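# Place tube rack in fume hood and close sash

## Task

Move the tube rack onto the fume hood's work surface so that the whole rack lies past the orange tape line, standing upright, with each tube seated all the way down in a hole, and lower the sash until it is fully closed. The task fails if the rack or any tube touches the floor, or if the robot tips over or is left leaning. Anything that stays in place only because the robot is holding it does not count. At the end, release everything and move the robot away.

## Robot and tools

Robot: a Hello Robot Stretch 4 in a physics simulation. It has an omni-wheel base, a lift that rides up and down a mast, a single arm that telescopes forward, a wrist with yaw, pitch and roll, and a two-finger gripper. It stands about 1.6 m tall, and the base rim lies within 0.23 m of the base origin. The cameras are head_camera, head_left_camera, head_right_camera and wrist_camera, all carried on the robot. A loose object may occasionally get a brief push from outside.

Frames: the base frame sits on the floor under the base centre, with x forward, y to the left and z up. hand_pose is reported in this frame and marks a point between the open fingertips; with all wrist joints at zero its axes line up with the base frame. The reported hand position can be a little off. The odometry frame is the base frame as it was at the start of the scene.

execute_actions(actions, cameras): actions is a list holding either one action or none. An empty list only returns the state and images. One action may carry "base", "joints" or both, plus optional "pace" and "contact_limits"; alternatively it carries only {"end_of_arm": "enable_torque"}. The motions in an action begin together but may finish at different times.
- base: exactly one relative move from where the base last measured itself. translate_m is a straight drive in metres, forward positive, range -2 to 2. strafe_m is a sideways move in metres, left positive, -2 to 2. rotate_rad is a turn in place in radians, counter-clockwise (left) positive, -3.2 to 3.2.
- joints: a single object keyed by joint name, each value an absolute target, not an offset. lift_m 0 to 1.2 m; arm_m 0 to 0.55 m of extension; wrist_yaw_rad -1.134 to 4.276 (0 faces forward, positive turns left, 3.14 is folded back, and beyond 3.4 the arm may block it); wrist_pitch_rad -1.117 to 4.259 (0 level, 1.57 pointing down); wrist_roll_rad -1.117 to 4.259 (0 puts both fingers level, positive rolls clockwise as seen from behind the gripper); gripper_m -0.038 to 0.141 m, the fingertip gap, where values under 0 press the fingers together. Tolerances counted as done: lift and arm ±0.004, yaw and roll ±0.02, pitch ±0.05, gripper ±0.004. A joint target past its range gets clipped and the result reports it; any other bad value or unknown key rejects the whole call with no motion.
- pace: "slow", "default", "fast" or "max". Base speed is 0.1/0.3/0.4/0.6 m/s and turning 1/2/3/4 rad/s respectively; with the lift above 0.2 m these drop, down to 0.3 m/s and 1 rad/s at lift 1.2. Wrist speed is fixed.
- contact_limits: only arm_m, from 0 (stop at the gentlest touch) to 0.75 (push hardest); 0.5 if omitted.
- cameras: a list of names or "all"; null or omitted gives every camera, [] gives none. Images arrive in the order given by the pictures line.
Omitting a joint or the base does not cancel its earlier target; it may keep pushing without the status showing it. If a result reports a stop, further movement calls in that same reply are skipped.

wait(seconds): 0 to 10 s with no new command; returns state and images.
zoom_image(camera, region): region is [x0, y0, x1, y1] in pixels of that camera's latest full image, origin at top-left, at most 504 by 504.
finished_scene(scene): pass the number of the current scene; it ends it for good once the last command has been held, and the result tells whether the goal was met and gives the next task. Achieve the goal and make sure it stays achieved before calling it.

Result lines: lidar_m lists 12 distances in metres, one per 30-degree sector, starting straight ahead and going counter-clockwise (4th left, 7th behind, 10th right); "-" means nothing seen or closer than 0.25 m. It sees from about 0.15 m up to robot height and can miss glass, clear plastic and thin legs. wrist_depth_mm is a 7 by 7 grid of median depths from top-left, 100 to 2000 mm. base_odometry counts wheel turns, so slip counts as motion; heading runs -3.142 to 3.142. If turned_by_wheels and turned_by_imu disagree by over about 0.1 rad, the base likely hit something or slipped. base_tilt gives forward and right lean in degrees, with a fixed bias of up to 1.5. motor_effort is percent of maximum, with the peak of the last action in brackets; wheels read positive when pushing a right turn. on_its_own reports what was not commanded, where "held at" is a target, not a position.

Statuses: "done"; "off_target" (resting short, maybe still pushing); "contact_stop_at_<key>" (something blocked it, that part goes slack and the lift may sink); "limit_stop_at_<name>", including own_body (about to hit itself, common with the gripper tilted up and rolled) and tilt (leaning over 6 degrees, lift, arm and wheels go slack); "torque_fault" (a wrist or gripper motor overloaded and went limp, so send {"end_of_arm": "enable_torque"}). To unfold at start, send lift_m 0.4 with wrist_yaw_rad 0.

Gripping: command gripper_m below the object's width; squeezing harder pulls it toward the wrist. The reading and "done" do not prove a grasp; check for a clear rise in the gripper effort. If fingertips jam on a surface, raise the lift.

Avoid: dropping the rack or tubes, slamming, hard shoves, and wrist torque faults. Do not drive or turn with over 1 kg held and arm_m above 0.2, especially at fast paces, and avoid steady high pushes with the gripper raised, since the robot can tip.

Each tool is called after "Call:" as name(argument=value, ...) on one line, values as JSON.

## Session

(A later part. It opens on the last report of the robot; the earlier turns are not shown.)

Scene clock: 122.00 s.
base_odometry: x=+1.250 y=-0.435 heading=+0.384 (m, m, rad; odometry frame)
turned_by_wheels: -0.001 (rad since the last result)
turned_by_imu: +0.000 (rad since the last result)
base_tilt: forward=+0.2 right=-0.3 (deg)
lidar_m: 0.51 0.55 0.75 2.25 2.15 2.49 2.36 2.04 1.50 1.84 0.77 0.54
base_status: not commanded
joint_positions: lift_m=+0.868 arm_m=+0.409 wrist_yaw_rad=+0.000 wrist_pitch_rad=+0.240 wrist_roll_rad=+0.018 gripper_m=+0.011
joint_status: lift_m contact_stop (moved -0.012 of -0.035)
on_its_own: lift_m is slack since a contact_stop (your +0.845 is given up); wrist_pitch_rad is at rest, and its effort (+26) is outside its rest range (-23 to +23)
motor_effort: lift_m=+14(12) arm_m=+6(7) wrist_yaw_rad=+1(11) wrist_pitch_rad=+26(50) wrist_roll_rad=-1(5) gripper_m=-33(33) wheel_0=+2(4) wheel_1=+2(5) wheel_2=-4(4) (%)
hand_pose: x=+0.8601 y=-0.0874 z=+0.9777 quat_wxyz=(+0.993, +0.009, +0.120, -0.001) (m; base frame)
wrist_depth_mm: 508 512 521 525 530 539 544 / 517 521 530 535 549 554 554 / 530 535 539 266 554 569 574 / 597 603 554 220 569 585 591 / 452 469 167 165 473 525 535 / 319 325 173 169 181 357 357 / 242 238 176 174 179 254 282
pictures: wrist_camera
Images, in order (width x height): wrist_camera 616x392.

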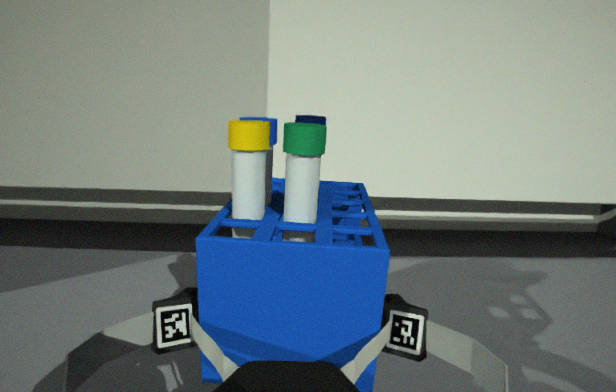

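Call:
execute_actions(actions=[{"joints":{"lift_m":0.875,"gripper_m":0.14},"pace":"slow"}], cameras=["wrist_camera","head_camera"])

Scene clock: 127.67 s.
base_odometry: x=+1.250 y=-0.435 heading=+0.384 (m, m, rad; odometry frame)
turned_by_wheels: +0.000 (rad since the last result)
turned_by_imu: -0.001 (rad since the last result)
base_tilt: forward=+0.2 right=-0.3 (deg)
lidar_m: 0.51 0.51 0.73 2.22 2.16 2.47 2.35 2.04 1.49 1.82 0.77 0.55
base_status: not commanded
joint_positions: lift_m=+0.875 arm_m=+0.409 wrist_yaw_rad=+0.000 wrist_pitch_rad=+0.251 wrist_roll_rad=+0.017 gripper_m=+0.140
joint_status: all done
motor_effort: lift_m=+21(25) arm_m=+6(6) wrist_yaw_rad=+0(1) wrist_pitch_rad=-3(16) wrist_roll_rad=+1(2) gripper_m=+1(34) wheel_0=+2(1) wheel_1=+2(2) wheel_2=-4(4) (%)
hand_pose: x=+0.8594 y=-0.0873 z=+0.9815 quat_wxyz=(+0.992, +0.009, +0.125, -0.001) (m; base frame)
wrist_depth_mm: 504 512 521 525 530 530 535 / 521 525 530 535 544 549 554 / 525 539 539 554 559 564 580 / 585 597 264 243 627 634 640 / 436 449 191 197 449 500 508 / 312 319 193 202 208 343 347 / 246 238 199 153 246 267 273
pictures: head_camera, wrist_camera
Images, in order (width x height): head_camera 420x560, wrist_camera 616x392.

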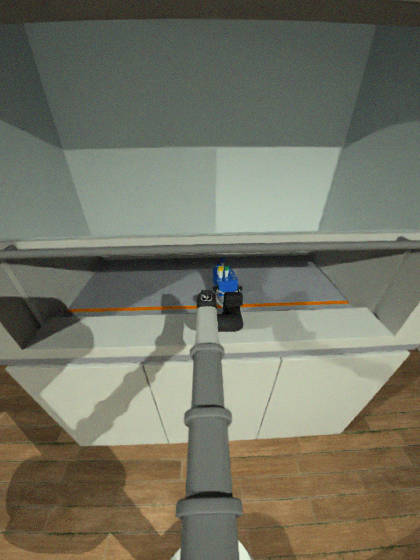

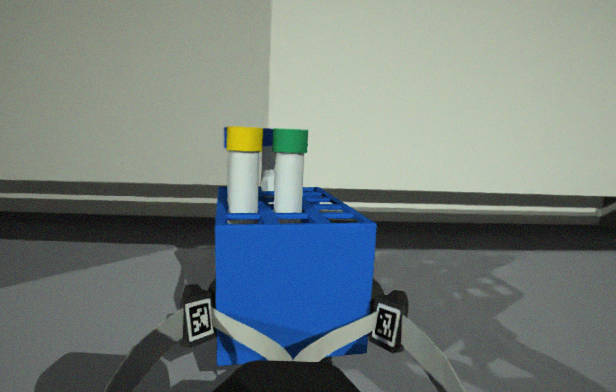

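Call:
execute_actions(actions=[{"joints":{"lift_m":0.885}}], cameras=["wrist_camera"])

Call:
execute_actions(actions=[{"joints":{"arm_m":0.25}}], cameras=["wrist_camera"])

Call:
execute_actions(actions=[{"joints":{"lift_m":1.0,"wrist_pitch_rad":0.5}}])

Scene clock: 128.53 s.
base_odometry: x=+1.250 y=-0.435 heading=+0.384 (m, m, rad; odometry frame)
turned_by_wheels: +0.000 (rad since the last result)
turned_by_imu: +0.000 (rad since the last result)
base_tilt: forward=+0.2 right=-0.2 (deg)
lidar_m: 0.50 0.55 0.77 2.22 2.11 2.49 2.35 2.01 1.49 1.84 0.76 0.55
base_status: not commanded
joint_positions: lift_m=+0.885 arm_m=+0.409 wrist_yaw_rad=+0.000 wrist_pitch_rad=+0.253 wrist_roll_rad=+0.017 gripper_m=+0.140
joint_status: all done
motor_effort: lift_m=+23(27) arm_m=+6(6) wrist_yaw_rad=+0(0) wrist_pitch_rad=-11(12) wrist_roll_rad=+1(1) gripper_m=+0(1) wheel_0=+1(1) wheel_1=+2(2) wheel_2=-4(4) (%)
hand_pose: x=+0.8592 y=-0.0873 z=+0.9906 quat_wxyz=(+0.992, +0.009, +0.126, -0.001) (m; base frame)
wrist_depth_mm: 500 512 512 521 525 530 539 / 517 525 525 535 544 549 554 / 535 539 539 549 564 564 574 / 591 603 265 243 627 585 597 / 445 466 191 197 462 512 517 / 325 330 193 203 209 357 357 / 256 248 198 153 256 278 285
pictures: wrist_camera
Images, in order (width x height): wrist_camera 616x392.

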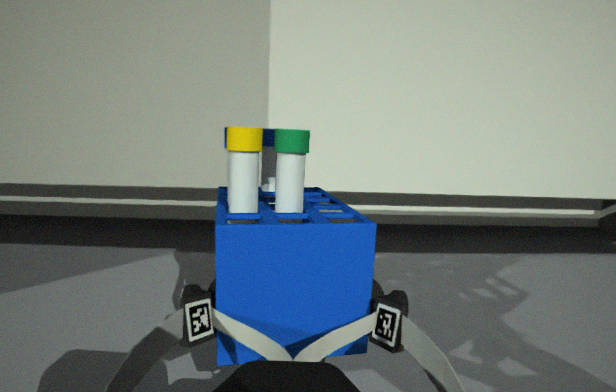

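Scene clock: 130.07 s.
base_odometry: x=+1.250 y=-0.435 heading=+0.384 (m, m, rad; odometry frame)
turned_by_wheels: +0.000 (rad since the last result)
turned_by_imu: +0.000 (rad since the last result)
base_tilt: forward=+0.3 right=-0.1 (deg)
lidar_m: 0.51 0.51 0.76 2.23 2.13 2.46 2.35 2.06 1.50 1.84 0.80 0.54
base_status: not commanded
joint_positions: lift_m=+0.885 arm_m=+0.251 wrist_yaw_rad=+0.001 wrist_pitch_rad=+0.247 wrist_roll_rad=+0.017 gripper_m=+0.140
joint_status: all done
motor_effort: lift_m=+21(23) arm_m=-8(13) wrist_yaw_rad=-3(7) wrist_pitch_rad=+8(12) wrist_roll_rad=+2(4) gripper_m=+1(1) wheel_0=+1(2) wheel_1=+1(2) wheel_2=+1(4) (%)
hand_pose: x=+0.7022 y=-0.0870 z=+0.9926 quat_wxyz=(+0.992, +0.008, +0.123, +0.000) (m; base frame)
wrist_depth_mm: 647 654 668 668 676 683 691 / 676 668 676 691 699 715 723 / 683 699 699 715 715 723 732 / 707 723 741 683 778 750 750 / 469 484 500 294 384 544 549 / 334 205 353 277 264 347 370 / 189 189 193 153 199 202 206
pictures: wrist_camera
Images, in order (width x height): wrist_camera 616x392.

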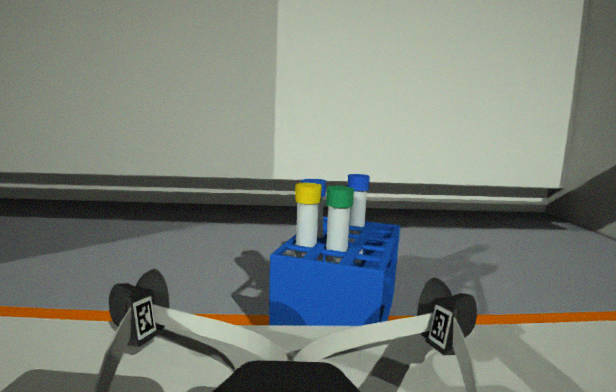

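Scene clock: 131.60 s.
base_odometry: x=+1.250 y=-0.435 heading=+0.384 (m, m, rad; odometry frame)
turned_by_wheels: +0.000 (rad since the last result)
turned_by_imu: +0.000 (rad since the last result)
base_tilt: forward=+0.1 right=-0.3 (deg)
lidar_m: 0.49 0.53 0.76 2.24 2.14 2.51 2.35 2.06 1.48 1.81 0.79 0.55
base_status: not commanded
joint_positions: lift_m=+1.000 arm_m=+0.251 wrist_yaw_rad=+0.000 wrist_pitch_rad=+0.502 wrist_roll_rad=+0.018 gripper_m=+0.140
joint_status: all done
motor_effort: lift_m=+23(24) arm_m=-7(8) wrist_yaw_rad=+0(20) wrist_pitch_rad=-6(93) wrist_roll_rad=+0(1) gripper_m=+2(1) wheel_0=+1(1) wheel_1=+2(2) wheel_2=+5(5) (%)
hand_pose: x=+0.6752 y=-0.0873 z=+1.0392 quat_wxyz=(+0.969, +0.008, +0.248, -0.002) (m; base frame)
wrist_depth_mm: 627 647 640 647 654 668 668 / 676 676 691 699 699 699 707 / 750 750 768 750 778 788 741 / 574 585 603 569 621 634 661 / 449 455 462 342 439 484 488 / 364 211 377 325 300 377 392 / 252 253 255 153 264 265 274
pictures: head_camera, head_left_camera, head_right_camera, wrist_camera
Images, in order (width x height): head_camera 420x560, head_left_camera 420x672, head_right_camera 420x672, wrist_camera 616x392.

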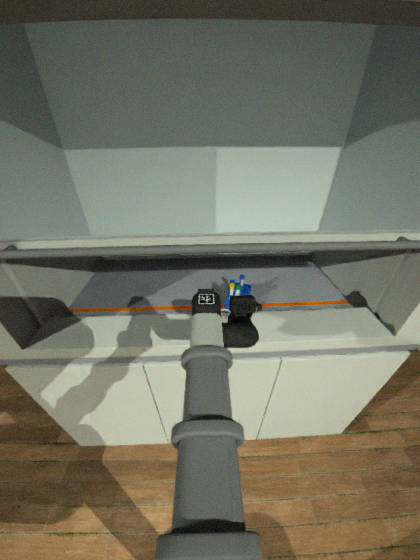

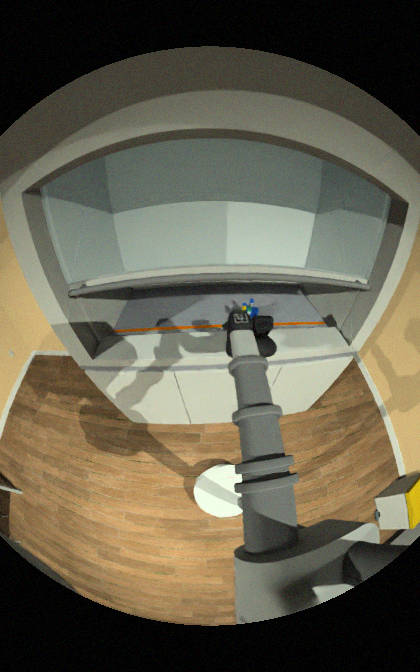

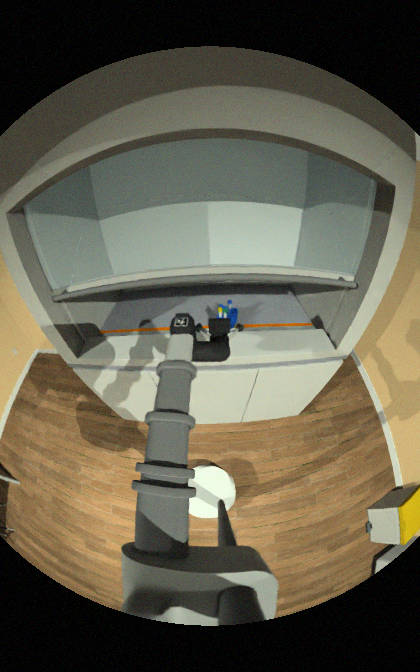

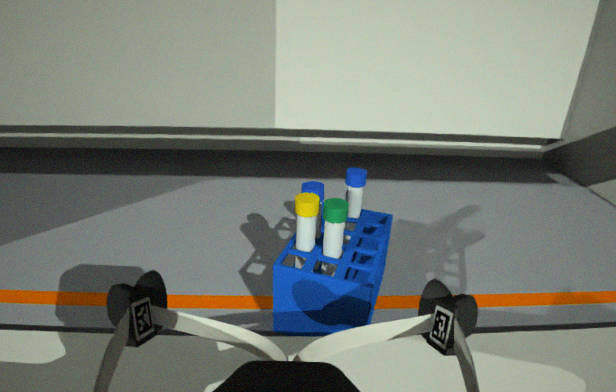

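Call:
execute_actions(actions=[{"base":{"strafe_m":-0.03},"joints":{"gripper_m":0.0,"arm_m":0.2}}], cameras=[])

Call:
execute_actions(actions=[{"joints":{"lift_m":0.9,"wrist_pitch_rad":0.4},"pace":"slow"}], cameras=["wrist_camera"])

Call:
execute_actions(actions=[{"joints":{"arm_m":0.45},"pace":"slow","contact_limits":{"arm_m":0.25}}], cameras=["wrist_camera","head_camera"])

Scene clock: 134.33 s.
base_odometry: x=+1.261 y=-0.462 heading=+0.384 (m, m, rad; odometry frame)
turned_by_wheels: +0.000 (rad since the last result)
turned_by_imu: -0.001 (rad since the last result)
base_tilt: forward=+0.1 right=-0.3 (deg)
lidar_m: 0.50 0.55 0.77 2.23 2.18 2.49 2.35 1.99 1.49 1.80 0.77 0.56
base_status: done
joint_positions: lift_m=+1.000 arm_m=+0.201 wrist_yaw_rad=+0.000 wrist_pitch_rad=+0.502 wrist_roll_rad=+0.018 gripper_m=+0.000
joint_status: all done
motor_effort: lift_m=+22(22) arm_m=-7(10) wrist_yaw_rad=+1(0) wrist_pitch_rad=-6(7) wrist_roll_rad=+0(0) gripper_m=-7(6) wheel_0=+2(8) wheel_1=-1(9) wheel_2=+0(2) (%)
hand_pose: x=+0.6251 y=-0.0874 z=+1.0391 quat_wxyz=(+0.969, +0.008, +0.248, -0.002) (m; base frame)
wrist_depth_mm: 683 676 691 699 715 707 707 / 723 723 741 741 750 741 732 / 750 768 778 798 820 809 732 / 580 591 597 397 627 634 654 / 445 452 445 370 477 488 492 / 297 301 294 204 315 317 320 / 253 251 182 180 176 271 274
pictures: none
No camera images: the call's "cameras" was empty. Leave "cameras" out to get every camera's image.

Scene clock: 136.10 s.
base_odometry: x=+1.261 y=-0.462 heading=+0.384 (m, m, rad; odometry frame)
turned_by_wheels: +0.000 (rad since the last result)
turned_by_imu: +0.007 (rad since the last result)
base_tilt: forward=+0.2 right=-0.3 (deg)
lidar_m: 0.50 0.55 0.77 2.18 2.18 2.47 2.35 1.95 1.46 1.79 0.79 0.54
base_status: not commanded
joint_positions: lift_m=+0.901 arm_m=+0.200 wrist_yaw_rad=-0.008 wrist_pitch_rad=+0.374 wrist_roll_rad=+0.018 gripper_m=+0.000
joint_status: all done
on_its_own: wrist_yaw_rad is at rest, and its effort (+24) is outside its rest range (-13 to +13); wrist_pitch_rad is at rest, and its effort (+72) is outside its rest range (-23 to +23)
motor_effort: lift_m=+1(23) arm_m=-2(7) wrist_yaw_rad=+24(25) wrist_pitch_rad=+72(71) wrist_roll_rad=+1(1) gripper_m=-4(7) wheel_0=+2(2) wheel_1=-1(1) wheel_2=-3(3) (%)
hand_pose: x=+0.6390 y=-0.0896 z=+0.9741 quat_wxyz=(+0.982, +0.009, +0.186, -0.006) (m; base frame)
wrist_depth_mm: 683 683 699 699 715 715 715 / 707 715 715 732 750 759 732 / 768 798 809 759 788 788 732 / 574 591 609 353 647 683 654 / 402 410 397 329 442 449 459 / 226 231 216 204 246 247 249 / 185 178 182 187 180 200 202
pictures: wrist_camera
Images, in order (width x height): wrist_camera 616x392.

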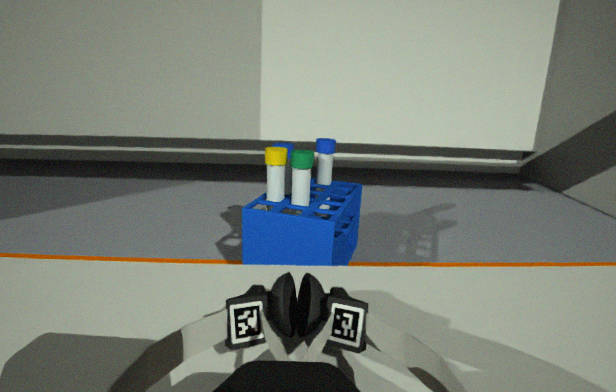

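Scene clock: 139.87 s.
base_odometry: x=+1.261 y=-0.462 heading=+0.384 (m, m, rad; odometry frame)
turned_by_wheels: +0.000 (rad since the last result)
turned_by_imu: +0.007 (rad since the last result)
base_tilt: forward=+0.1 right=-0.4 (deg)
lidar_m: 0.51 0.56 0.75 2.16 2.19 2.47 2.38 1.95 1.48 1.82 0.77 0.56
base_status: not commanded
joint_positions: lift_m=+0.900 arm_m=+0.449 wrist_yaw_rad=+0.000 wrist_pitch_rad=+0.402 wrist_roll_rad=+0.017 gripper_m=+0.000
joint_status: all done
motor_effort: lift_m=+17(17) arm_m=+7(15) wrist_yaw_rad=+1(37) wrist_pitch_rad=-8(71) wrist_roll_rad=+1(0) gripper_m=-7(7) wheel_0=+0(2) wheel_1=+1(7) wheel_2=+1(12) (%)
contact_limits: arm_m 0.25
hand_pose: x=+0.8851 y=-0.0874 z=+0.9654 quat_wxyz=(+0.980, +0.009, +0.200, -0.002) (m; base frame)
wrist_depth_mm: 452 455 462 459 466 469 469 / 473 477 484 488 488 492 496 / 549 508 504 512 504 517 521 / 466 480 496 504 238 488 549 / 338 349 355 252 221 285 379 / 267 272 265 203 204 276 290 / 222 221 183 180 176 236 237
pictures: head_camera, wrist_camera
Images, in order (width x height): head_camera 420x560, wrist_camera 616x392.

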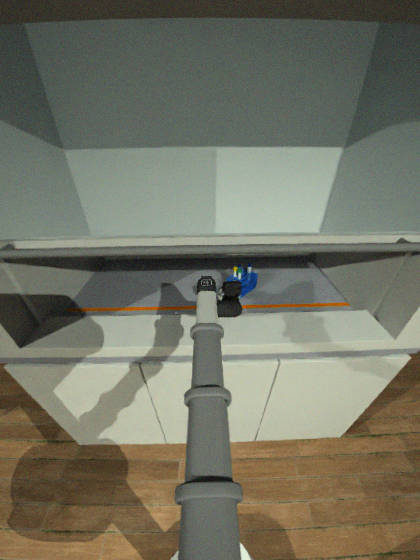

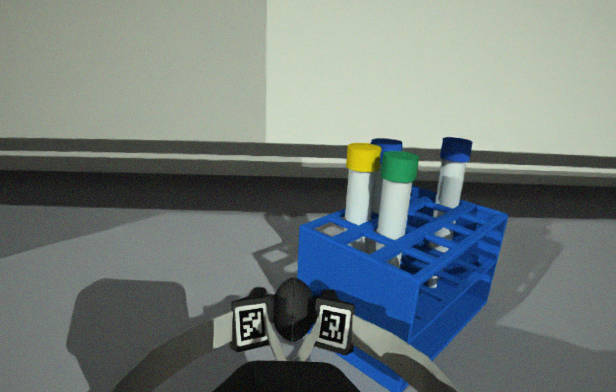

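Call:
execute_actions(actions=[{"joints":{"arm_m":0.42}}], cameras=[])

Call:
execute_actions(actions=[{"joints":{"lift_m":0.94}}], cameras=[])

Call:
execute_actions(actions=[{"joints":{"arm_m":0.3}}], cameras=["wrist_camera","head_camera"])

Call:
zoom_image(camera="wrist_camera", region=[250,100,530,340])

Scene clock: 141.07 s.
base_odometry: x=+1.261 y=-0.462 heading=+0.384 (m, m, rad; odometry frame)
turned_by_wheels: +0.000 (rad since the last result)
turned_by_imu: +0.000 (rad since the last result)
base_tilt: forward=+0.1 right=-0.3 (deg)
lidar_m: 0.50 0.55 0.79 2.14 2.20 2.48 2.35 1.99 1.48 1.82 0.76 0.54
base_status: not commanded
joint_positions: lift_m=+0.900 arm_m=+0.421 wrist_yaw_rad=+0.000 wrist_pitch_rad=+0.402 wrist_roll_rad=+0.017 gripper_m=+0.000
joint_status: all done
motor_effort: lift_m=+17(18) arm_m=-7(9) wrist_yaw_rad=+1(0) wrist_pitch_rad=-8(8) wrist_roll_rad=+1(1) gripper_m=-4(7) wheel_0=+0(0) wheel_1=+1(1) wheel_2=+1(0) (%)
hand_pose: x=+0.8576 y=-0.0874 z=+0.9654 quat_wxyz=(+0.980, +0.009, +0.200, -0.002) (m; base frame)
wrist_depth_mm: 477 480 484 484 488 500 496 / 504 500 512 517 517 521 521 / 574 574 585 535 530 549 554 / 473 477 492 500 268 500 544 / 340 349 355 266 236 336 379 / 265 272 265 204 237 290 290 / 223 220 183 180 176 237 238
pictures: none
No camera images: the call's "cameras" was empty. Leave "cameras" out to get every camera's image.

Scene clock: 142.07 s.
base_odometry: x=+1.261 y=-0.462 heading=+0.384 (m, m, rad; odometry frame)
turned_by_wheels: +0.000 (rad since the last result)
turned_by_imu: +0.000 (rad since the last result)
base_tilt: forward=+0.3 right=-0.3 (deg)
lidar_m: 0.49 0.53 0.76 2.13 2.20 2.43 2.37 1.97 1.45 1.81 0.75 0.53
base_status: not commanded
joint_positions: lift_m=+0.940 arm_m=+0.421 wrist_yaw_rad=+0.000 wrist_pitch_rad=+0.402 wrist_roll_rad=+0.017 gripper_m=+0.000
joint_status: all done
motor_effort: lift_m=+22(21) arm_m=-7(7) wrist_yaw_rad=+2(0) wrist_pitch_rad=-8(7) wrist_roll_rad=+1(1) gripper_m=-6(7) wheel_0=-1(0) wheel_1=+1(1) wheel_2=+1(1) (%)
hand_pose: x=+0.8576 y=-0.0874 z=+1.0050 quat_wxyz=(+0.980, +0.009, +0.200, -0.002) (m; base frame)
wrist_depth_mm: 477 480 488 488 492 496 500 / 504 500 512 512 517 517 525 / 525 530 539 539 544 549 549 / 574 585 597 603 320 603 615 / 418 424 436 421 282 436 466 / 327 334 324 205 260 338 355 / 272 271 182 180 176 293 297
pictures: none
No camera images: the call's "cameras" was empty. Leave "cameras" out to get every camera's image.

Scene clock: 143.43 s.
base_odometry: x=+1.261 y=-0.462 heading=+0.384 (m, m, rad; odometry frame)
turned_by_wheels: +0.000 (rad since the last result)
turned_by_imu: +0.000 (rad since the last result)
base_tilt: forward=+0.2 right=-0.3 (deg)
lidar_m: 0.51 0.51 0.77 2.17 2.19 2.47 2.34 1.97 1.44 1.82 0.77 0.53
base_status: not commanded
joint_positions: lift_m=+0.940 arm_m=+0.301 wrist_yaw_rad=+0.000 wrist_pitch_rad=+0.402 wrist_roll_rad=+0.017 gripper_m=+0.000
joint_status: all done
motor_effort: lift_m=+22(22) arm_m=-7(7) wrist_yaw_rad=+1(0) wrist_pitch_rad=-7(8) wrist_roll_rad=+1(0) gripper_m=-6(5) wheel_0=+0(1) wheel_1=+1(1) wheel_2=+1(0) (%)
hand_pose: x=+0.7376 y=-0.0874 z=+1.0050 quat_wxyz=(+0.980, +0.009, +0.200, -0.002) (m; base frame)
wrist_depth_mm: 585 591 597 603 603 609 615 / 621 621 627 627 634 640 640 / 640 654 661 668 661 676 683 / 574 585 603 535 436 654 676 / 418 427 436 394 421 466 469 / 327 334 327 204 349 351 355 / 274 271 183 180 176 291 298
pictures: head_camera, wrist_camera
Images, in order (width x height): head_camera 420x560, wrist_camera 616x392.

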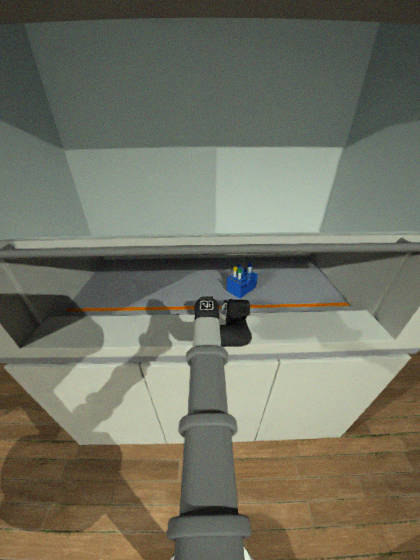

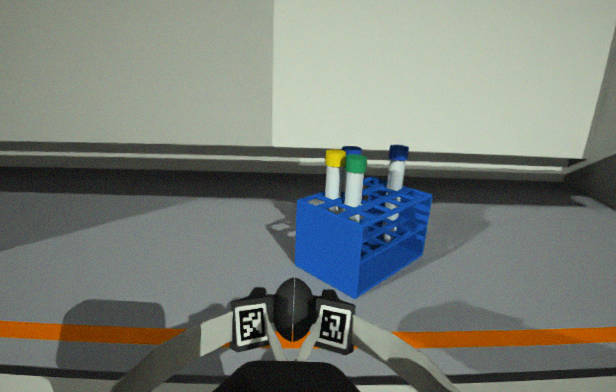

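Region (250, 100, 530, 340) of wrist_camera's 616x392 image, scaled by 1.800; it fills the top 432 rows of this view, and the rest is white.

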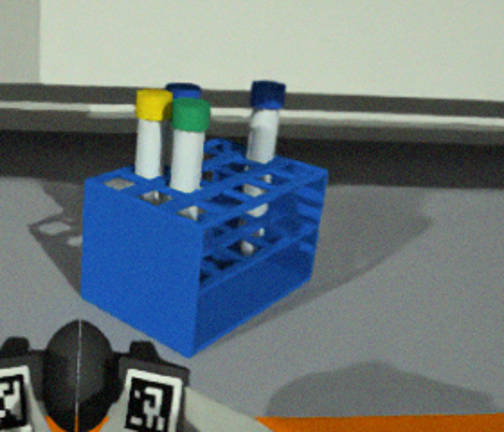

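Call:
execute_actions(actions=[{"joints":{"arm_m":0.0}}], cameras=[])

Call:
execute_actions(actions=[{"joints":{"lift_m":0.83,"wrist_pitch_rad":0.0}}], cameras=["wrist_camera"])

Call:
zoom_image(camera="wrist_camera", region=[280,170,400,290])

Scene clock: 145.90 s.
base_odometry: x=+1.261 y=-0.462 heading=+0.384 (m, m, rad; odometry frame)
turned_by_wheels: +0.000 (rad since the last result)
turned_by_imu: -0.001 (rad since the last result)
base_tilt: forward=+0.2 right=-0.4 (deg)
lidar_m: 0.51 0.55 0.76 2.16 2.20 2.48 2.35 1.96 1.47 1.81 0.75 0.52
base_status: not commanded
joint_positions: lift_m=+0.940 arm_m=+0.001 wrist_yaw_rad=+0.000 wrist_pitch_rad=+0.402 wrist_roll_rad=+0.017 gripper_m=+0.000
joint_status: all done
motor_effort: lift_m=+22(22) arm_m=-7(3) wrist_yaw_rad=+0(0) wrist_pitch_rad=-8(8) wrist_roll_rad=+1(1) gripper_m=-7(6) wheel_0=+0(1) wheel_1=+1(1) wheel_2=+0(1) (%)
hand_pose: x=+0.4376 y=-0.0874 z=+1.0050 quat_wxyz=(+0.980, +0.009, +0.200, -0.002) (m; base frame)
wrist_depth_mm: 878 866 866 891 878 904 778 / 904 917 917 917 931 946 768 / 931 976 946 809 960 976 778 / 449 459 473 484 647 661 676 / 342 345 347 349 355 359 364 / 355 359 351 204 364 370 375 / 377 375 182 180 177 394 397
pictures: none
No camera images: the call's "cameras" was empty. Leave "cameras" out to get every camera's image.

Scene clock: 147.40 s.
base_odometry: x=+1.261 y=-0.462 heading=+0.384 (m, m, rad; odometry frame)
turned_by_wheels: +0.000 (rad since the last result)
turned_by_imu: +0.000 (rad since the last result)
base_tilt: forward=+0.2 right=-0.3 (deg)
lidar_m: 0.52 0.53 0.75 2.19 2.16 2.49 2.36 1.95 1.49 1.81 0.74 0.55
base_status: not commanded
joint_positions: lift_m=+0.830 arm_m=+0.001 wrist_yaw_rad=+0.000 wrist_pitch_rad=+0.003 wrist_roll_rad=+0.017 gripper_m=+0.000
joint_status: all done
motor_effort: lift_m=+14(21) arm_m=-7(7) wrist_yaw_rad=+1(1) wrist_pitch_rad=-10(14) wrist_roll_rad=+1(1) gripper_m=-5(7) wheel_0=+0(1) wheel_1=+1(1) wheel_2=+1(0) (%)
hand_pose: x=+0.4607 y=-0.0874 z=+1.0078 quat_wxyz=(+1.000, +0.009, +0.001, +0.000) (m; base frame)
wrist_depth_mm: 960 991 976 1008 991 452 442 / 960 960 991 991 1008 1008 768 / 960 960 960 991 1008 991 778 / 946 960 946 976 1008 991 768 / 946 946 960 854 991 976 768 / 309 322 312 204 359 364 359 / 304 306 183 180 177 322 324
pictures: wrist_camera
Images, in order (width x height): wrist_camera 616x392.

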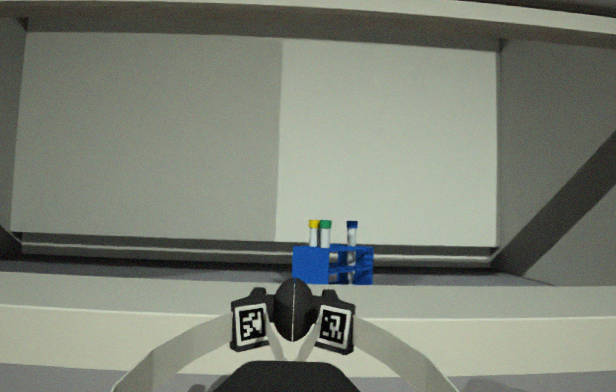

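Region (280, 170, 400, 290) of wrist_camera's 616x392 image, scaled by 4.200.

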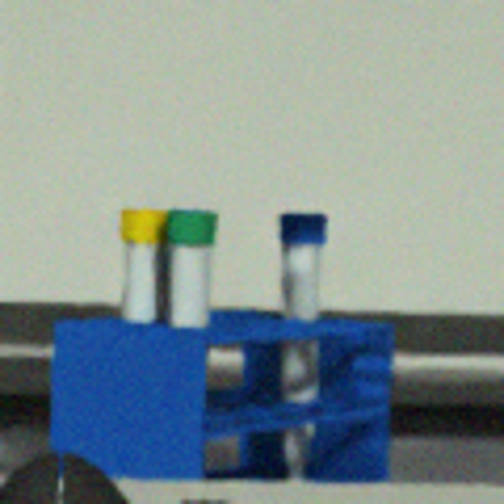

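Call:
execute_actions(actions=[{"joints":{"lift_m":1.2,"wrist_yaw_rad":1.57}}], cameras=[])

Call:
execute_actions(actions=[{"joints":{"arm_m":0.4},"contact_limits":{"arm_m":0.1},"pace":"slow"}])

Scene clock: 150.63 s.
base_odometry: x=+1.261 y=-0.462 heading=+0.384 (m, m, rad; odometry frame)
turned_by_wheels: +0.000 (rad since the last result)
turned_by_imu: -0.001 (rad since the last result)
base_tilt: forward=+0.3 right=-0.3 (deg)
lidar_m: 0.51 0.56 0.78 2.17 2.22 2.47 2.38 1.97 1.50 1.81 0.75 0.54
base_status: not commanded
joint_positions: lift_m=+1.200 arm_m=+0.001 wrist_yaw_rad=+1.570 wrist_pitch_rad=+0.002 wrist_roll_rad=+0.017 gripper_m=+0.000
joint_status: all done
motor_effort: lift_m=+22(17) arm_m=-7(7) wrist_yaw_rad=+2(8) wrist_pitch_rad=-8(9) wrist_roll_rad=+1(1) gripper_m=-7(8) wheel_0=+0(0) wheel_1=+1(1) wheel_2=+1(0) (%)
hand_pose: x=+0.2599 y=+0.2884 z=+1.3772 quat_wxyz=(+0.708, +0.005, +0.007, +0.707) (m; base frame)
wrist_depth_mm: - - 1983 - - 609 609 / - - - - - 597 609 / - - - - - 591 597 / - - - - - 585 597 / - - - - - 585 585 / - - - 204 - 585 539 / - - 182 180 176 574 580
pictures: none
No camera images: the call's "cameras" was empty. Leave "cameras" out to get every camera's image.

Scene clock: 155.13 s.
base_odometry: x=+1.261 y=-0.462 heading=+0.385 (m, m, rad; odometry frame)
turned_by_wheels: +0.001 (rad since the last result)
turned_by_imu: +0.008 (rad since the last result)
base_tilt: forward=+0.1 right=-0.3 (deg)
lidar_m: 0.51 0.56 0.74 2.17 2.23 2.48 2.35 1.99 1.46 1.81 0.75 0.54
base_status: not commanded
joint_positions: lift_m=+1.200 arm_m=+0.352 wrist_yaw_rad=+1.584 wrist_pitch_rad=+0.003 wrist_roll_rad=+0.017 gripper_m=+0.000
joint_status: arm_m contact_stop (moved +0.350 of +0.399)
on_its_own: arm_m is slack since a contact_stop (your +0.400 is given up); wrist_yaw_rad is at rest, and its effort (-38) is outside its rest range (-13 to +13)
motor_effort: lift_m=+22(22) arm_m=+0(20) wrist_yaw_rad=-38(46) wrist_pitch_rad=-9(10) wrist_roll_rad=+1(1) gripper_m=-9(12) wheel_0=+7(7) wheel_1=+5(5) wheel_2=-4(4) (%)
contact_limits: arm_m 0.1
hand_pose: x=+0.6061 y=+0.2896 z=+1.3772 quat_wxyz=(+0.702, +0.005, +0.007, +0.712) (m; base frame)
wrist_depth_mm: - - - 574 580 580 580 / - - - 574 569 569 574 / - - - 564 569 569 574 / - - - 564 564 564 569 / - - - 559 564 564 564 / - - - 204 554 559 559 / - - - 180 170 554 559
pictures: head_camera, head_left_camera, head_right_camera, wrist_camera
Images, in order (width x height): head_camera 420x560, head_left_camera 420x672, head_right_camera 420x672, wrist_camera 616x392.

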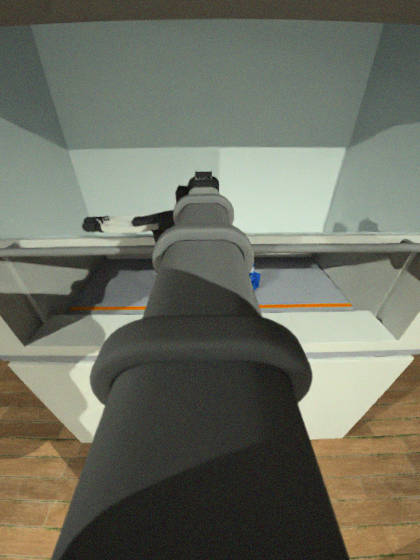

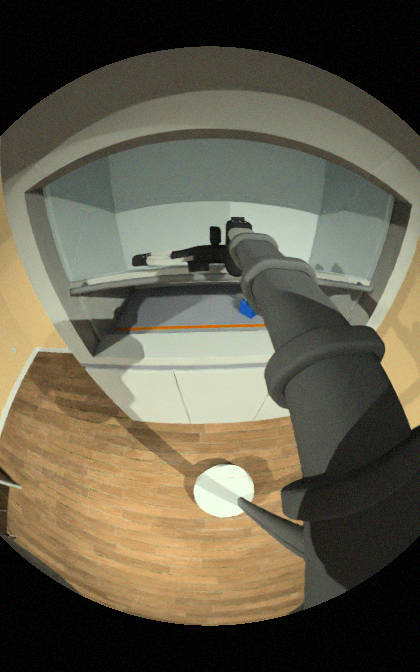

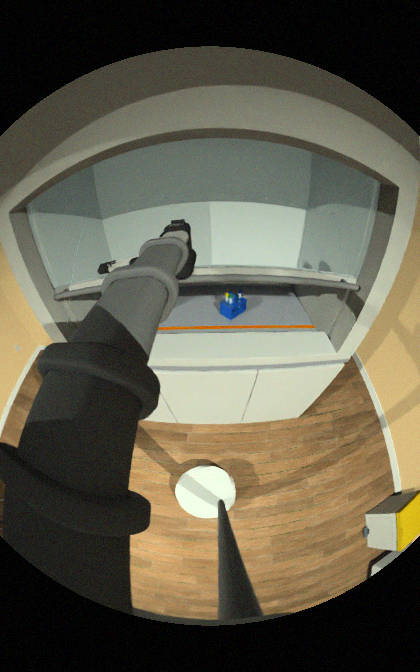

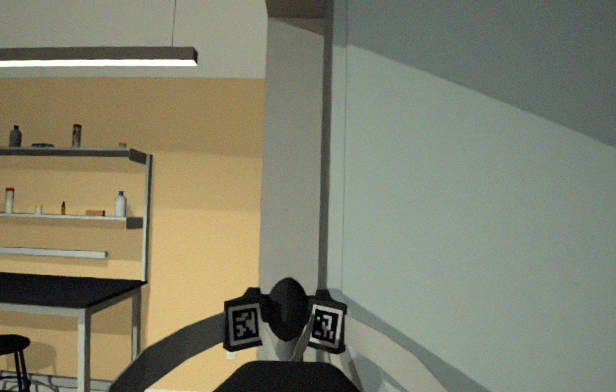

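Call:
execute_actions(actions=[{"joints":{"arm_m":0.335,"wrist_yaw_rad":1.6}}], cameras=[])

Call:
execute_actions(actions=[{"joints":{"lift_m":0.85}}], cameras=["head_camera","head_left_camera"])

Scene clock: 156.00 s.
base_odometry: x=+1.261 y=-0.462 heading=+0.385 (m, m, rad; odometry frame)
turned_by_wheels: +0.000 (rad since the last result)
turned_by_imu: -0.001 (rad since the last result)
base_tilt: forward=+0.2 right=-0.3 (deg)
lidar_m: 0.50 0.55 0.78 2.17 2.19 2.48 2.37 2.00 1.49 1.83 0.76 0.55
base_status: not commanded
joint_positions: lift_m=+1.200 arm_m=+0.336 wrist_yaw_rad=+1.600 wrist_pitch_rad=+0.003 wrist_roll_rad=+0.017 gripper_m=+0.000
joint_status: all done
motor_effort: lift_m=+22(22) arm_m=-7(7) wrist_yaw_rad=+1(34) wrist_pitch_rad=-8(9) wrist_roll_rad=+1(1) gripper_m=-7(9) wheel_0=+4(7) wheel_1=+4(5) wheel_2=-3(4) (%)
hand_pose: x=+0.5860 y=+0.2910 z=+1.3772 quat_wxyz=(+0.697, +0.005, +0.007, +0.717) (m; base frame)
wrist_depth_mm: - - - 580 580 574 580 / - - - 574 574 569 574 / - - - 569 564 574 569 / - - - 569 569 559 559 / - - - 559 554 559 559 / - - - 204 554 554 559 / - - 182 180 176 554 549
pictures: none
No camera images: the call's "cameras" was empty. Leave "cameras" out to get every camera's image.

Scene clock: 156.97 s.
base_odometry: x=+1.261 y=-0.462 heading=+0.385 (m, m, rad; odometry frame)
turned_by_wheels: +0.000 (rad since the last result)
turned_by_imu: +0.000 (rad since the last result)
base_tilt: forward=+0.2 right=-0.3 (deg)
lidar_m: 0.50 0.53 0.77 2.17 2.19 2.44 2.37 1.96 1.48 1.84 0.75 0.55
base_status: not commanded
joint_positions: lift_m=+1.169 arm_m=+0.336 wrist_yaw_rad=+1.600 wrist_pitch_rad=+0.002 wrist_roll_rad=+0.017 gripper_m=+0.000
joint_status: lift_m contact_stop (moved -0.031 of -0.350)
on_its_own: lift_m is slack since a contact_stop (your +0.850 is given up)
motor_effort: lift_m=+18(22) arm_m=-5(7) wrist_yaw_rad=+2(6) wrist_pitch_rad=-7(33) wrist_roll_rad=+1(10) gripper_m=-5(6) wheel_0=+3(5) wheel_1=+3(4) wheel_2=-2(3) (%)
hand_pose: x=+0.5857 y=+0.2909 z=+1.3467 quat_wxyz=(+0.697, +0.005, +0.007, +0.717) (m; base frame)
wrist_depth_mm: - - - 580 574 574 580 / - - - 569 564 564 564 / - - - 569 564 569 569 / - - - 564 564 564 564 / - - - 559 554 559 564 / - - - 203 554 559 554 / - - 182 180 176 549 549
pictures: head_camera, head_left_camera
Images, in order (width x height): head_camera 420x560, head_left_camera 420x672.

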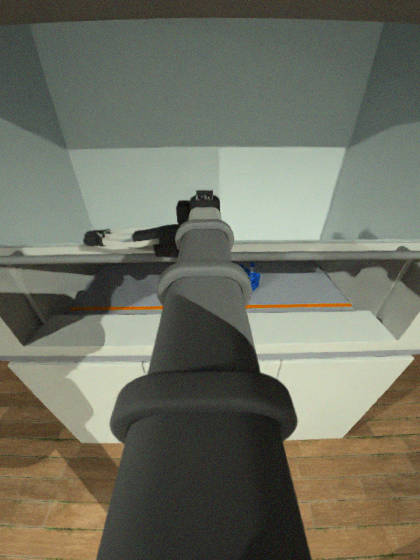

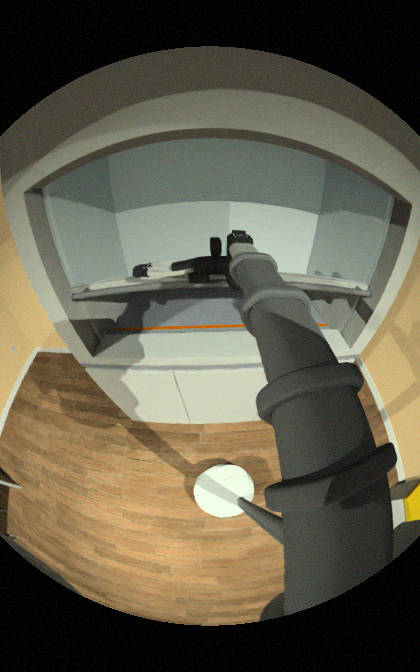

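Call:
execute_actions(actions=[{"joints":{"lift_m":0.8},"pace":"max"}], cameras=[])

Scene clock: 158.13 s.
base_odometry: x=+1.261 y=-0.462 heading=+0.384 (m, m, rad; odometry frame)
turned_by_wheels: +0.000 (rad since the last result)
turned_by_imu: -0.001 (rad since the last result)
base_tilt: forward=+0.2 right=-0.2 (deg)
lidar_m: 0.50 0.55 0.79 2.19 2.19 2.47 2.37 1.95 1.48 1.83 0.75 0.55
base_status: not commanded
joint_positions: lift_m=+1.134 arm_m=+0.336 wrist_yaw_rad=+1.600 wrist_pitch_rad=+0.002 wrist_roll_rad=+0.017 gripper_m=+0.000
joint_status: lift_m contact_stop (moved -0.035 of -0.369)
on_its_own: lift_m is slack since a contact_stop (your +0.800 is given up)
motor_effort: lift_m=+18(18) arm_m=-4(5) wrist_yaw_rad=+1(10) wrist_pitch_rad=-8(57) wrist_roll_rad=+1(20) gripper_m=-6(7) wheel_0=+2(3) wheel_1=+0(3) wheel_2=+0(3) (%)
hand_pose: x=+0.5856 y=+0.2909 z=+1.3113 quat_wxyz=(+0.697, +0.005, +0.007, +0.717) (m; base frame)
wrist_depth_mm: - - - 574 580 574 569 / - - - 574 569 569 569 / - - - 574 569 564 564 / - - - 559 559 564 564 / - - - 559 554 554 564 / - - - 203 554 549 554 / - - 183 179 176 549 549
pictures: none
No camera images: the call's "cameras" was empty. Leave "cameras" out to get every camera's image.

Max is harder on the wrist; use default.

Call:
execute_actions(actions=[{"joints":{"lift_m":0.8}}], cameras=[])

Scene clock: 159.33 s.
base_odometry: x=+1.261 y=-0.462 heading=+0.384 (m, m, rad; odometry frame)
turned_by_wheels: +0.000 (rad since the last result)
turned_by_imu: -0.001 (rad since the last result)
base_tilt: forward=+0.2 right=-0.3 (deg)
lidar_m: 0.51 0.55 0.78 2.14 2.19 2.45 2.36 1.97 1.46 1.81 0.75 0.53
base_status: not commanded
joint_positions: lift_m=+1.081 arm_m=+0.336 wrist_yaw_rad=+1.600 wrist_pitch_rad=+0.002 wrist_roll_rad=+0.017 gripper_m=+0.000
joint_status: lift_m contact_stop (moved -0.053 of -0.334)
on_its_own: lift_m is slack since a contact_stop (your +0.800 is given up)
motor_effort: lift_m=+18(19) arm_m=-4(4) wrist_yaw_rad=+0(9) wrist_pitch_rad=-7(41) wrist_roll_rad=+1(14) gripper_m=-6(6) wheel_0=+2(2) wheel_1=+0(0) wheel_2=+0(0) (%)
hand_pose: x=+0.5855 y=+0.2909 z=+1.2588 quat_wxyz=(+0.697, +0.005, +0.007, +0.717) (m; base frame)
wrist_depth_mm: - - - 580 574 580 580 / - - - 580 574 569 574 / - - - 564 564 559 569 / - - - 564 559 564 564 / - - - 564 559 554 559 / - - - 204 554 554 554 / - - 183 180 176 549 554
pictures: none
No camera images: the call's "cameras" was empty. Leave "cameras" out to get every camera's image.

Call:
execute_actions(actions=[{"joints":{"lift_m":0.8}}], cameras=[])

Scene clock: 160.47 s.
base_odometry: x=+1.261 y=-0.462 heading=+0.384 (m, m, rad; odometry frame)
turned_by_wheels: +0.000 (rad since the last result)
turned_by_imu: +0.000 (rad since the last result)
base_tilt: forward=+0.1 right=-0.2 (deg)
lidar_m: 0.52 0.54 0.75 2.14 2.19 2.46 2.36 1.96 1.47 1.82 0.76 0.53
base_status: not commanded
joint_positions: lift_m=+1.050 arm_m=+0.336 wrist_yaw_rad=+1.600 wrist_pitch_rad=+0.002 wrist_roll_rad=+0.018 gripper_m=+0.000
joint_status: lift_m contact_stop (moved -0.031 of -0.281)
on_its_own: lift_m is slack since a contact_stop (your +0.800 is given up)
motor_effort: lift_m=+18(17) arm_m=-4(4) wrist_yaw_rad=-1(7) wrist_pitch_rad=-7(33) wrist_roll_rad=+1(10) gripper_m=-6(6) wheel_0=+2(2) wheel_1=+0(0) wheel_2=+0(0) (%)
hand_pose: x=+0.5855 y=+0.2909 z=+1.2279 quat_wxyz=(+0.697, +0.005, +0.007, +0.717) (m; base frame)
wrist_depth_mm: - - - 574 574 569 574 / - - - 574 574 564 574 / - - - 574 569 574 569 / - - - 564 564 569 569 / - - - 559 564 559 559 / - - - 204 549 554 554 / - - 183 180 177 549 549
pictures: none
No camera images: the call's "cameras" was empty. Leave "cameras" out to get every camera's image.

Call:
execute_actions(actions=[{"joints":{"lift_m":0.8}}], cameras=[])

Scene clock: 161.50 s.
base_odometry: x=+1.261 y=-0.462 heading=+0.384 (m, m, rad; odometry frame)
turned_by_wheels: +0.000 (rad since the last result)
turned_by_imu: +0.000 (rad since the last result)
base_tilt: forward=+0.2 right=-0.3 (deg)
lidar_m: 0.51 0.55 0.77 2.16 2.19 2.48 2.36 1.97 1.46 1.81 0.74 0.53
base_status: not commanded
joint_positions: lift_m=+1.028 arm_m=+0.336 wrist_yaw_rad=+1.600 wrist_pitch_rad=+0.002 wrist_roll_rad=+0.018 gripper_m=+0.000
joint_status: lift_m contact_stop (moved -0.022 of -0.250)
on_its_own: lift_m is slack since a contact_stop (your +0.800 is given up)
motor_effort: lift_m=+18(26) arm_m=-4(4) wrist_yaw_rad=+1(6) wrist_pitch_rad=-7(28) wrist_roll_rad=+1(8) gripper_m=-7(6) wheel_0=+2(2) wheel_1=+0(0) wheel_2=+0(0) (%)
hand_pose: x=+0.5855 y=+0.2909 z=+1.2058 quat_wxyz=(+0.697, +0.005, +0.007, +0.717) (m; base frame)
wrist_depth_mm: - - - 580 574 574 574 / - - - 574 574 569 574 / - - - 569 569 569 574 / - - - 559 559 559 564 / - - - 564 559 559 559 / - - - 204 554 559 554 / - - 182 180 176 549 554
pictures: none
No camera images: the call's "cameras" was empty. Leave "cameras" out to get every camera's image.

Call:
execute_actions(actions=[{"joints":{"lift_m":0.8},"pace":"fast"}], cameras=[])

Scene clock: 162.43 s.
base_odometry: x=+1.261 y=-0.462 heading=+0.384 (m, m, rad; odometry frame)
turned_by_wheels: +0.000 (rad since the last result)
turned_by_imu: +0.000 (rad since the last result)
base_tilt: forward=+0.1 right=-0.4 (deg)
lidar_m: 0.49 0.55 0.80 2.17 2.18 2.45 2.37 1.97 1.50 1.82 0.75 0.55
base_status: not commanded
joint_positions: lift_m=+1.002 arm_m=+0.336 wrist_yaw_rad=+1.600 wrist_pitch_rad=+0.002 wrist_roll_rad=+0.017 gripper_m=+0.000
joint_status: lift_m contact_stop (moved -0.026 of -0.228)
on_its_own: lift_m is slack since a contact_stop (your +0.800 is given up)
motor_effort: lift_m=+18(15) arm_m=-3(3) wrist_yaw_rad=+2(7) wrist_pitch_rad=-8(40) wrist_roll_rad=+1(14) gripper_m=-7(6) wheel_0=+1(1) wheel_1=-1(1) wheel_2=+1(1) (%)
hand_pose: x=+0.5855 y=+0.2909 z=+1.1794 quat_wxyz=(+0.697, +0.005, +0.007, +0.717) (m; base frame)
wrist_depth_mm: - - - 580 574 574 580 / - - - 569 574 569 569 / - - - 574 564 564 564 / - - - 569 559 564 564 / - - - 564 554 564 559 / - - - 204 554 554 549 / - - 182 180 176 549 544
pictures: none
No camera images: the call's "cameras" was empty. Leave "cameras" out to get every camera's image.

Call:
execute_actions(actions=[{"joints":{"lift_m":0.7},"pace":"fast"}], cameras=[])

Scene clock: 163.47 s.
base_odometry: x=+1.261 y=-0.462 heading=+0.384 (m, m, rad; odometry frame)
turned_by_wheels: +0.000 (rad since the last result)
turned_by_imu: -0.001 (rad since the last result)
base_tilt: forward=+0.1 right=-0.3 (deg)
lidar_m: 0.52 0.53 0.76 2.14 2.18 2.48 2.35 1.96 1.47 1.83 0.74 0.56
base_status: not commanded
joint_positions: lift_m=+0.963 arm_m=+0.336 wrist_yaw_rad=+1.600 wrist_pitch_rad=+0.002 wrist_roll_rad=+0.017 gripper_m=+0.000
joint_status: lift_m contact_stop (moved -0.039 of -0.302)
on_its_own: lift_m is slack since a contact_stop (your +0.700 is given up)
motor_effort: lift_m=+18(17) arm_m=-3(3) wrist_yaw_rad=+0(9) wrist_pitch_rad=-8(46) wrist_roll_rad=+1(16) gripper_m=-6(6) wheel_0=+1(2) wheel_1=-1(1) wheel_2=+1(1) (%)
hand_pose: x=+0.5855 y=+0.2909 z=+1.1406 quat_wxyz=(+0.697, +0.005, +0.007, +0.717) (m; base frame)
wrist_depth_mm: - - - 580 580 574 569 / - - - 574 569 569 574 / - - - 564 569 569 574 / - - - 559 564 564 564 / - - - 564 559 554 559 / - - - 204 549 559 559 / - - 183 180 176 549 549
pictures: none
No camera images: the call's "cameras" was empty. Leave "cameras" out to get every camera's image.

Call:
execute_actions(actions=[{"joints":{"lift_m":0.7},"pace":"fast"}], cameras=[])

Scene clock: 164.73 s.
base_odometry: x=+1.261 y=-0.462 heading=+0.384 (m, m, rad; odometry frame)
turned_by_wheels: +0.000 (rad since the last result)
turned_by_imu: -0.001 (rad since the last result)
base_tilt: forward=+0.2 right=-0.3 (deg)
lidar_m: 0.50 0.54 0.78 2.18 2.20 2.49 2.34 1.95 1.49 1.81 0.76 0.54
base_status: not commanded
joint_positions: lift_m=+0.917 arm_m=+0.336 wrist_yaw_rad=+1.600 wrist_pitch_rad=+0.002 wrist_roll_rad=+0.017 gripper_m=+0.000
joint_status: lift_m contact_stop (moved -0.046 of -0.263)
on_its_own: lift_m is slack since a contact_stop (your +0.700 is given up)
motor_effort: lift_m=+18(17) arm_m=-4(3) wrist_yaw_rad=+1(9) wrist_pitch_rad=-8(48) wrist_roll_rad=+2(16) gripper_m=-5(5) wheel_0=+1(2) wheel_1=-1(2) wheel_2=+0(2) (%)
hand_pose: x=+0.5854 y=+0.2909 z=+1.0947 quat_wxyz=(+0.697, +0.005, +0.007, +0.717) (m; base frame)
wrist_depth_mm: - - - 580 574 574 580 / - - - 569 574 574 574 / - - - 574 569 569 564 / - - - 564 564 564 564 / - - - 564 559 554 559 / - - - 204 554 554 554 / - - 182 180 176 554 554
pictures: none
No camera images: the call's "cameras" was empty. Leave "cameras" out to get every camera's image.

Call:
execute_actions(actions=[{"joints":{"lift_m":0.7},"pace":"fast"}], cameras=["head_camera"])

Scene clock: 165.87 s.
base_odometry: x=+1.261 y=-0.462 heading=+0.385 (m, m, rad; odometry frame)
turned_by_wheels: +0.000 (rad since the last result)
turned_by_imu: -0.001 (rad since the last result)
base_tilt: forward=+0.1 right=-0.2 (deg)
lidar_m: 0.50 0.53 0.78 2.16 2.19 2.46 2.36 1.95 1.48 1.81 0.76 0.55
base_status: not commanded
joint_positions: lift_m=+0.874 arm_m=+0.336 wrist_yaw_rad=+1.600 wrist_pitch_rad=-0.003 wrist_roll_rad=+0.017 gripper_m=+0.000
joint_status: lift_m contact_stop (moved -0.043 of -0.217)
on_its_own: lift_m is slack since a contact_stop (your +0.700 is given up)
motor_effort: lift_m=+17(13) arm_m=-3(4) wrist_yaw_rad=-1(9) wrist_pitch_rad=+6(47) wrist_roll_rad=+1(16) gripper_m=-7(6) wheel_0=+1(2) wheel_1=-1(2) wheel_2=+3(3) (%)
hand_pose: x=+0.5854 y=+0.2909 z=+1.0526 quat_wxyz=(+0.697, +0.007, +0.005, +0.717) (m; base frame)
wrist_depth_mm: - - - 574 574 574 580 / - - - 574 569 580 580 / - - - 569 569 569 569 / - - - 564 559 564 564 / - - - 564 554 559 559 / - - - 204 554 554 554 / - - 183 180 176 500 500
pictures: head_camera
Images, in order (width x height): head_camera 420x560.

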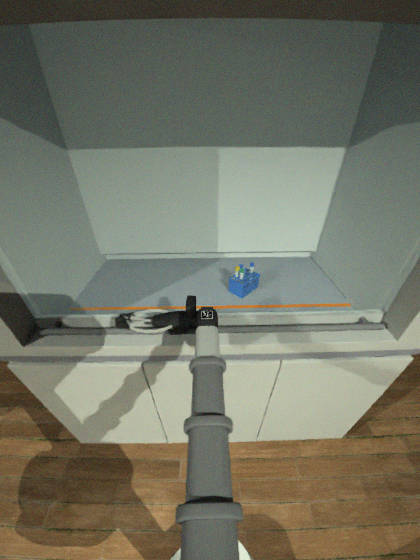

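Call:
execute_actions(actions=[{"joints":{"lift_m":0.7}}], cameras=["head_camera"])

Scene clock: 166.80 s.
base_odometry: x=+1.261 y=-0.462 heading=+0.384 (m, m, rad; odometry frame)
turned_by_wheels: +0.000 (rad since the last result)
turned_by_imu: +0.000 (rad since the last result)
base_tilt: forward=+0.2 right=-0.2 (deg)
lidar_m: 0.52 0.55 0.77 2.18 2.19 2.47 2.36 1.97 1.47 1.81 0.76 0.54
base_status: not commanded
joint_positions: lift_m=+0.872 arm_m=+0.336 wrist_yaw_rad=+1.600 wrist_pitch_rad=-0.004 wrist_roll_rad=+0.017 gripper_m=+0.000
joint_status: lift_m contact_stop (moved -0.001 of -0.174)
on_its_own: lift_m is slack since a contact_stop (your +0.700 is given up)
motor_effort: lift_m=+15(13) arm_m=-3(3) wrist_yaw_rad=+0(5) wrist_pitch_rad=+10(30) wrist_roll_rad=+1(6) gripper_m=-7(7) wheel_0=+1(2) wheel_1=-1(1) wheel_2=+0(3) (%)
hand_pose: x=+0.5853 y=+0.2910 z=+1.0518 quat_wxyz=(+0.696, +0.008, +0.005, +0.718) (m; base frame)
wrist_depth_mm: - - - 580 580 580 580 / - - - 574 569 574 585 / - - - 569 574 569 564 / - - - 564 554 564 559 / - - - 569 564 554 564 / - - - 204 554 554 554 / - - 182 180 176 504 504
pictures: head_camera
Images, in order (width x height): head_camera 420x560.

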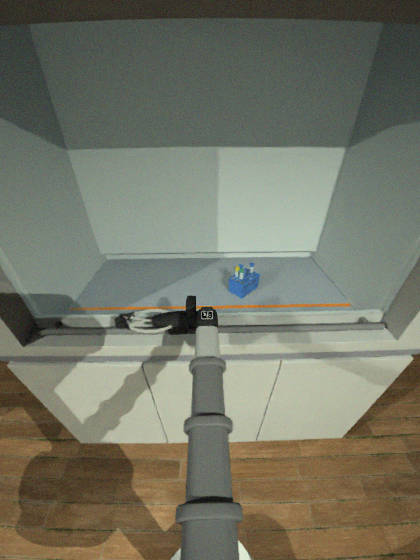

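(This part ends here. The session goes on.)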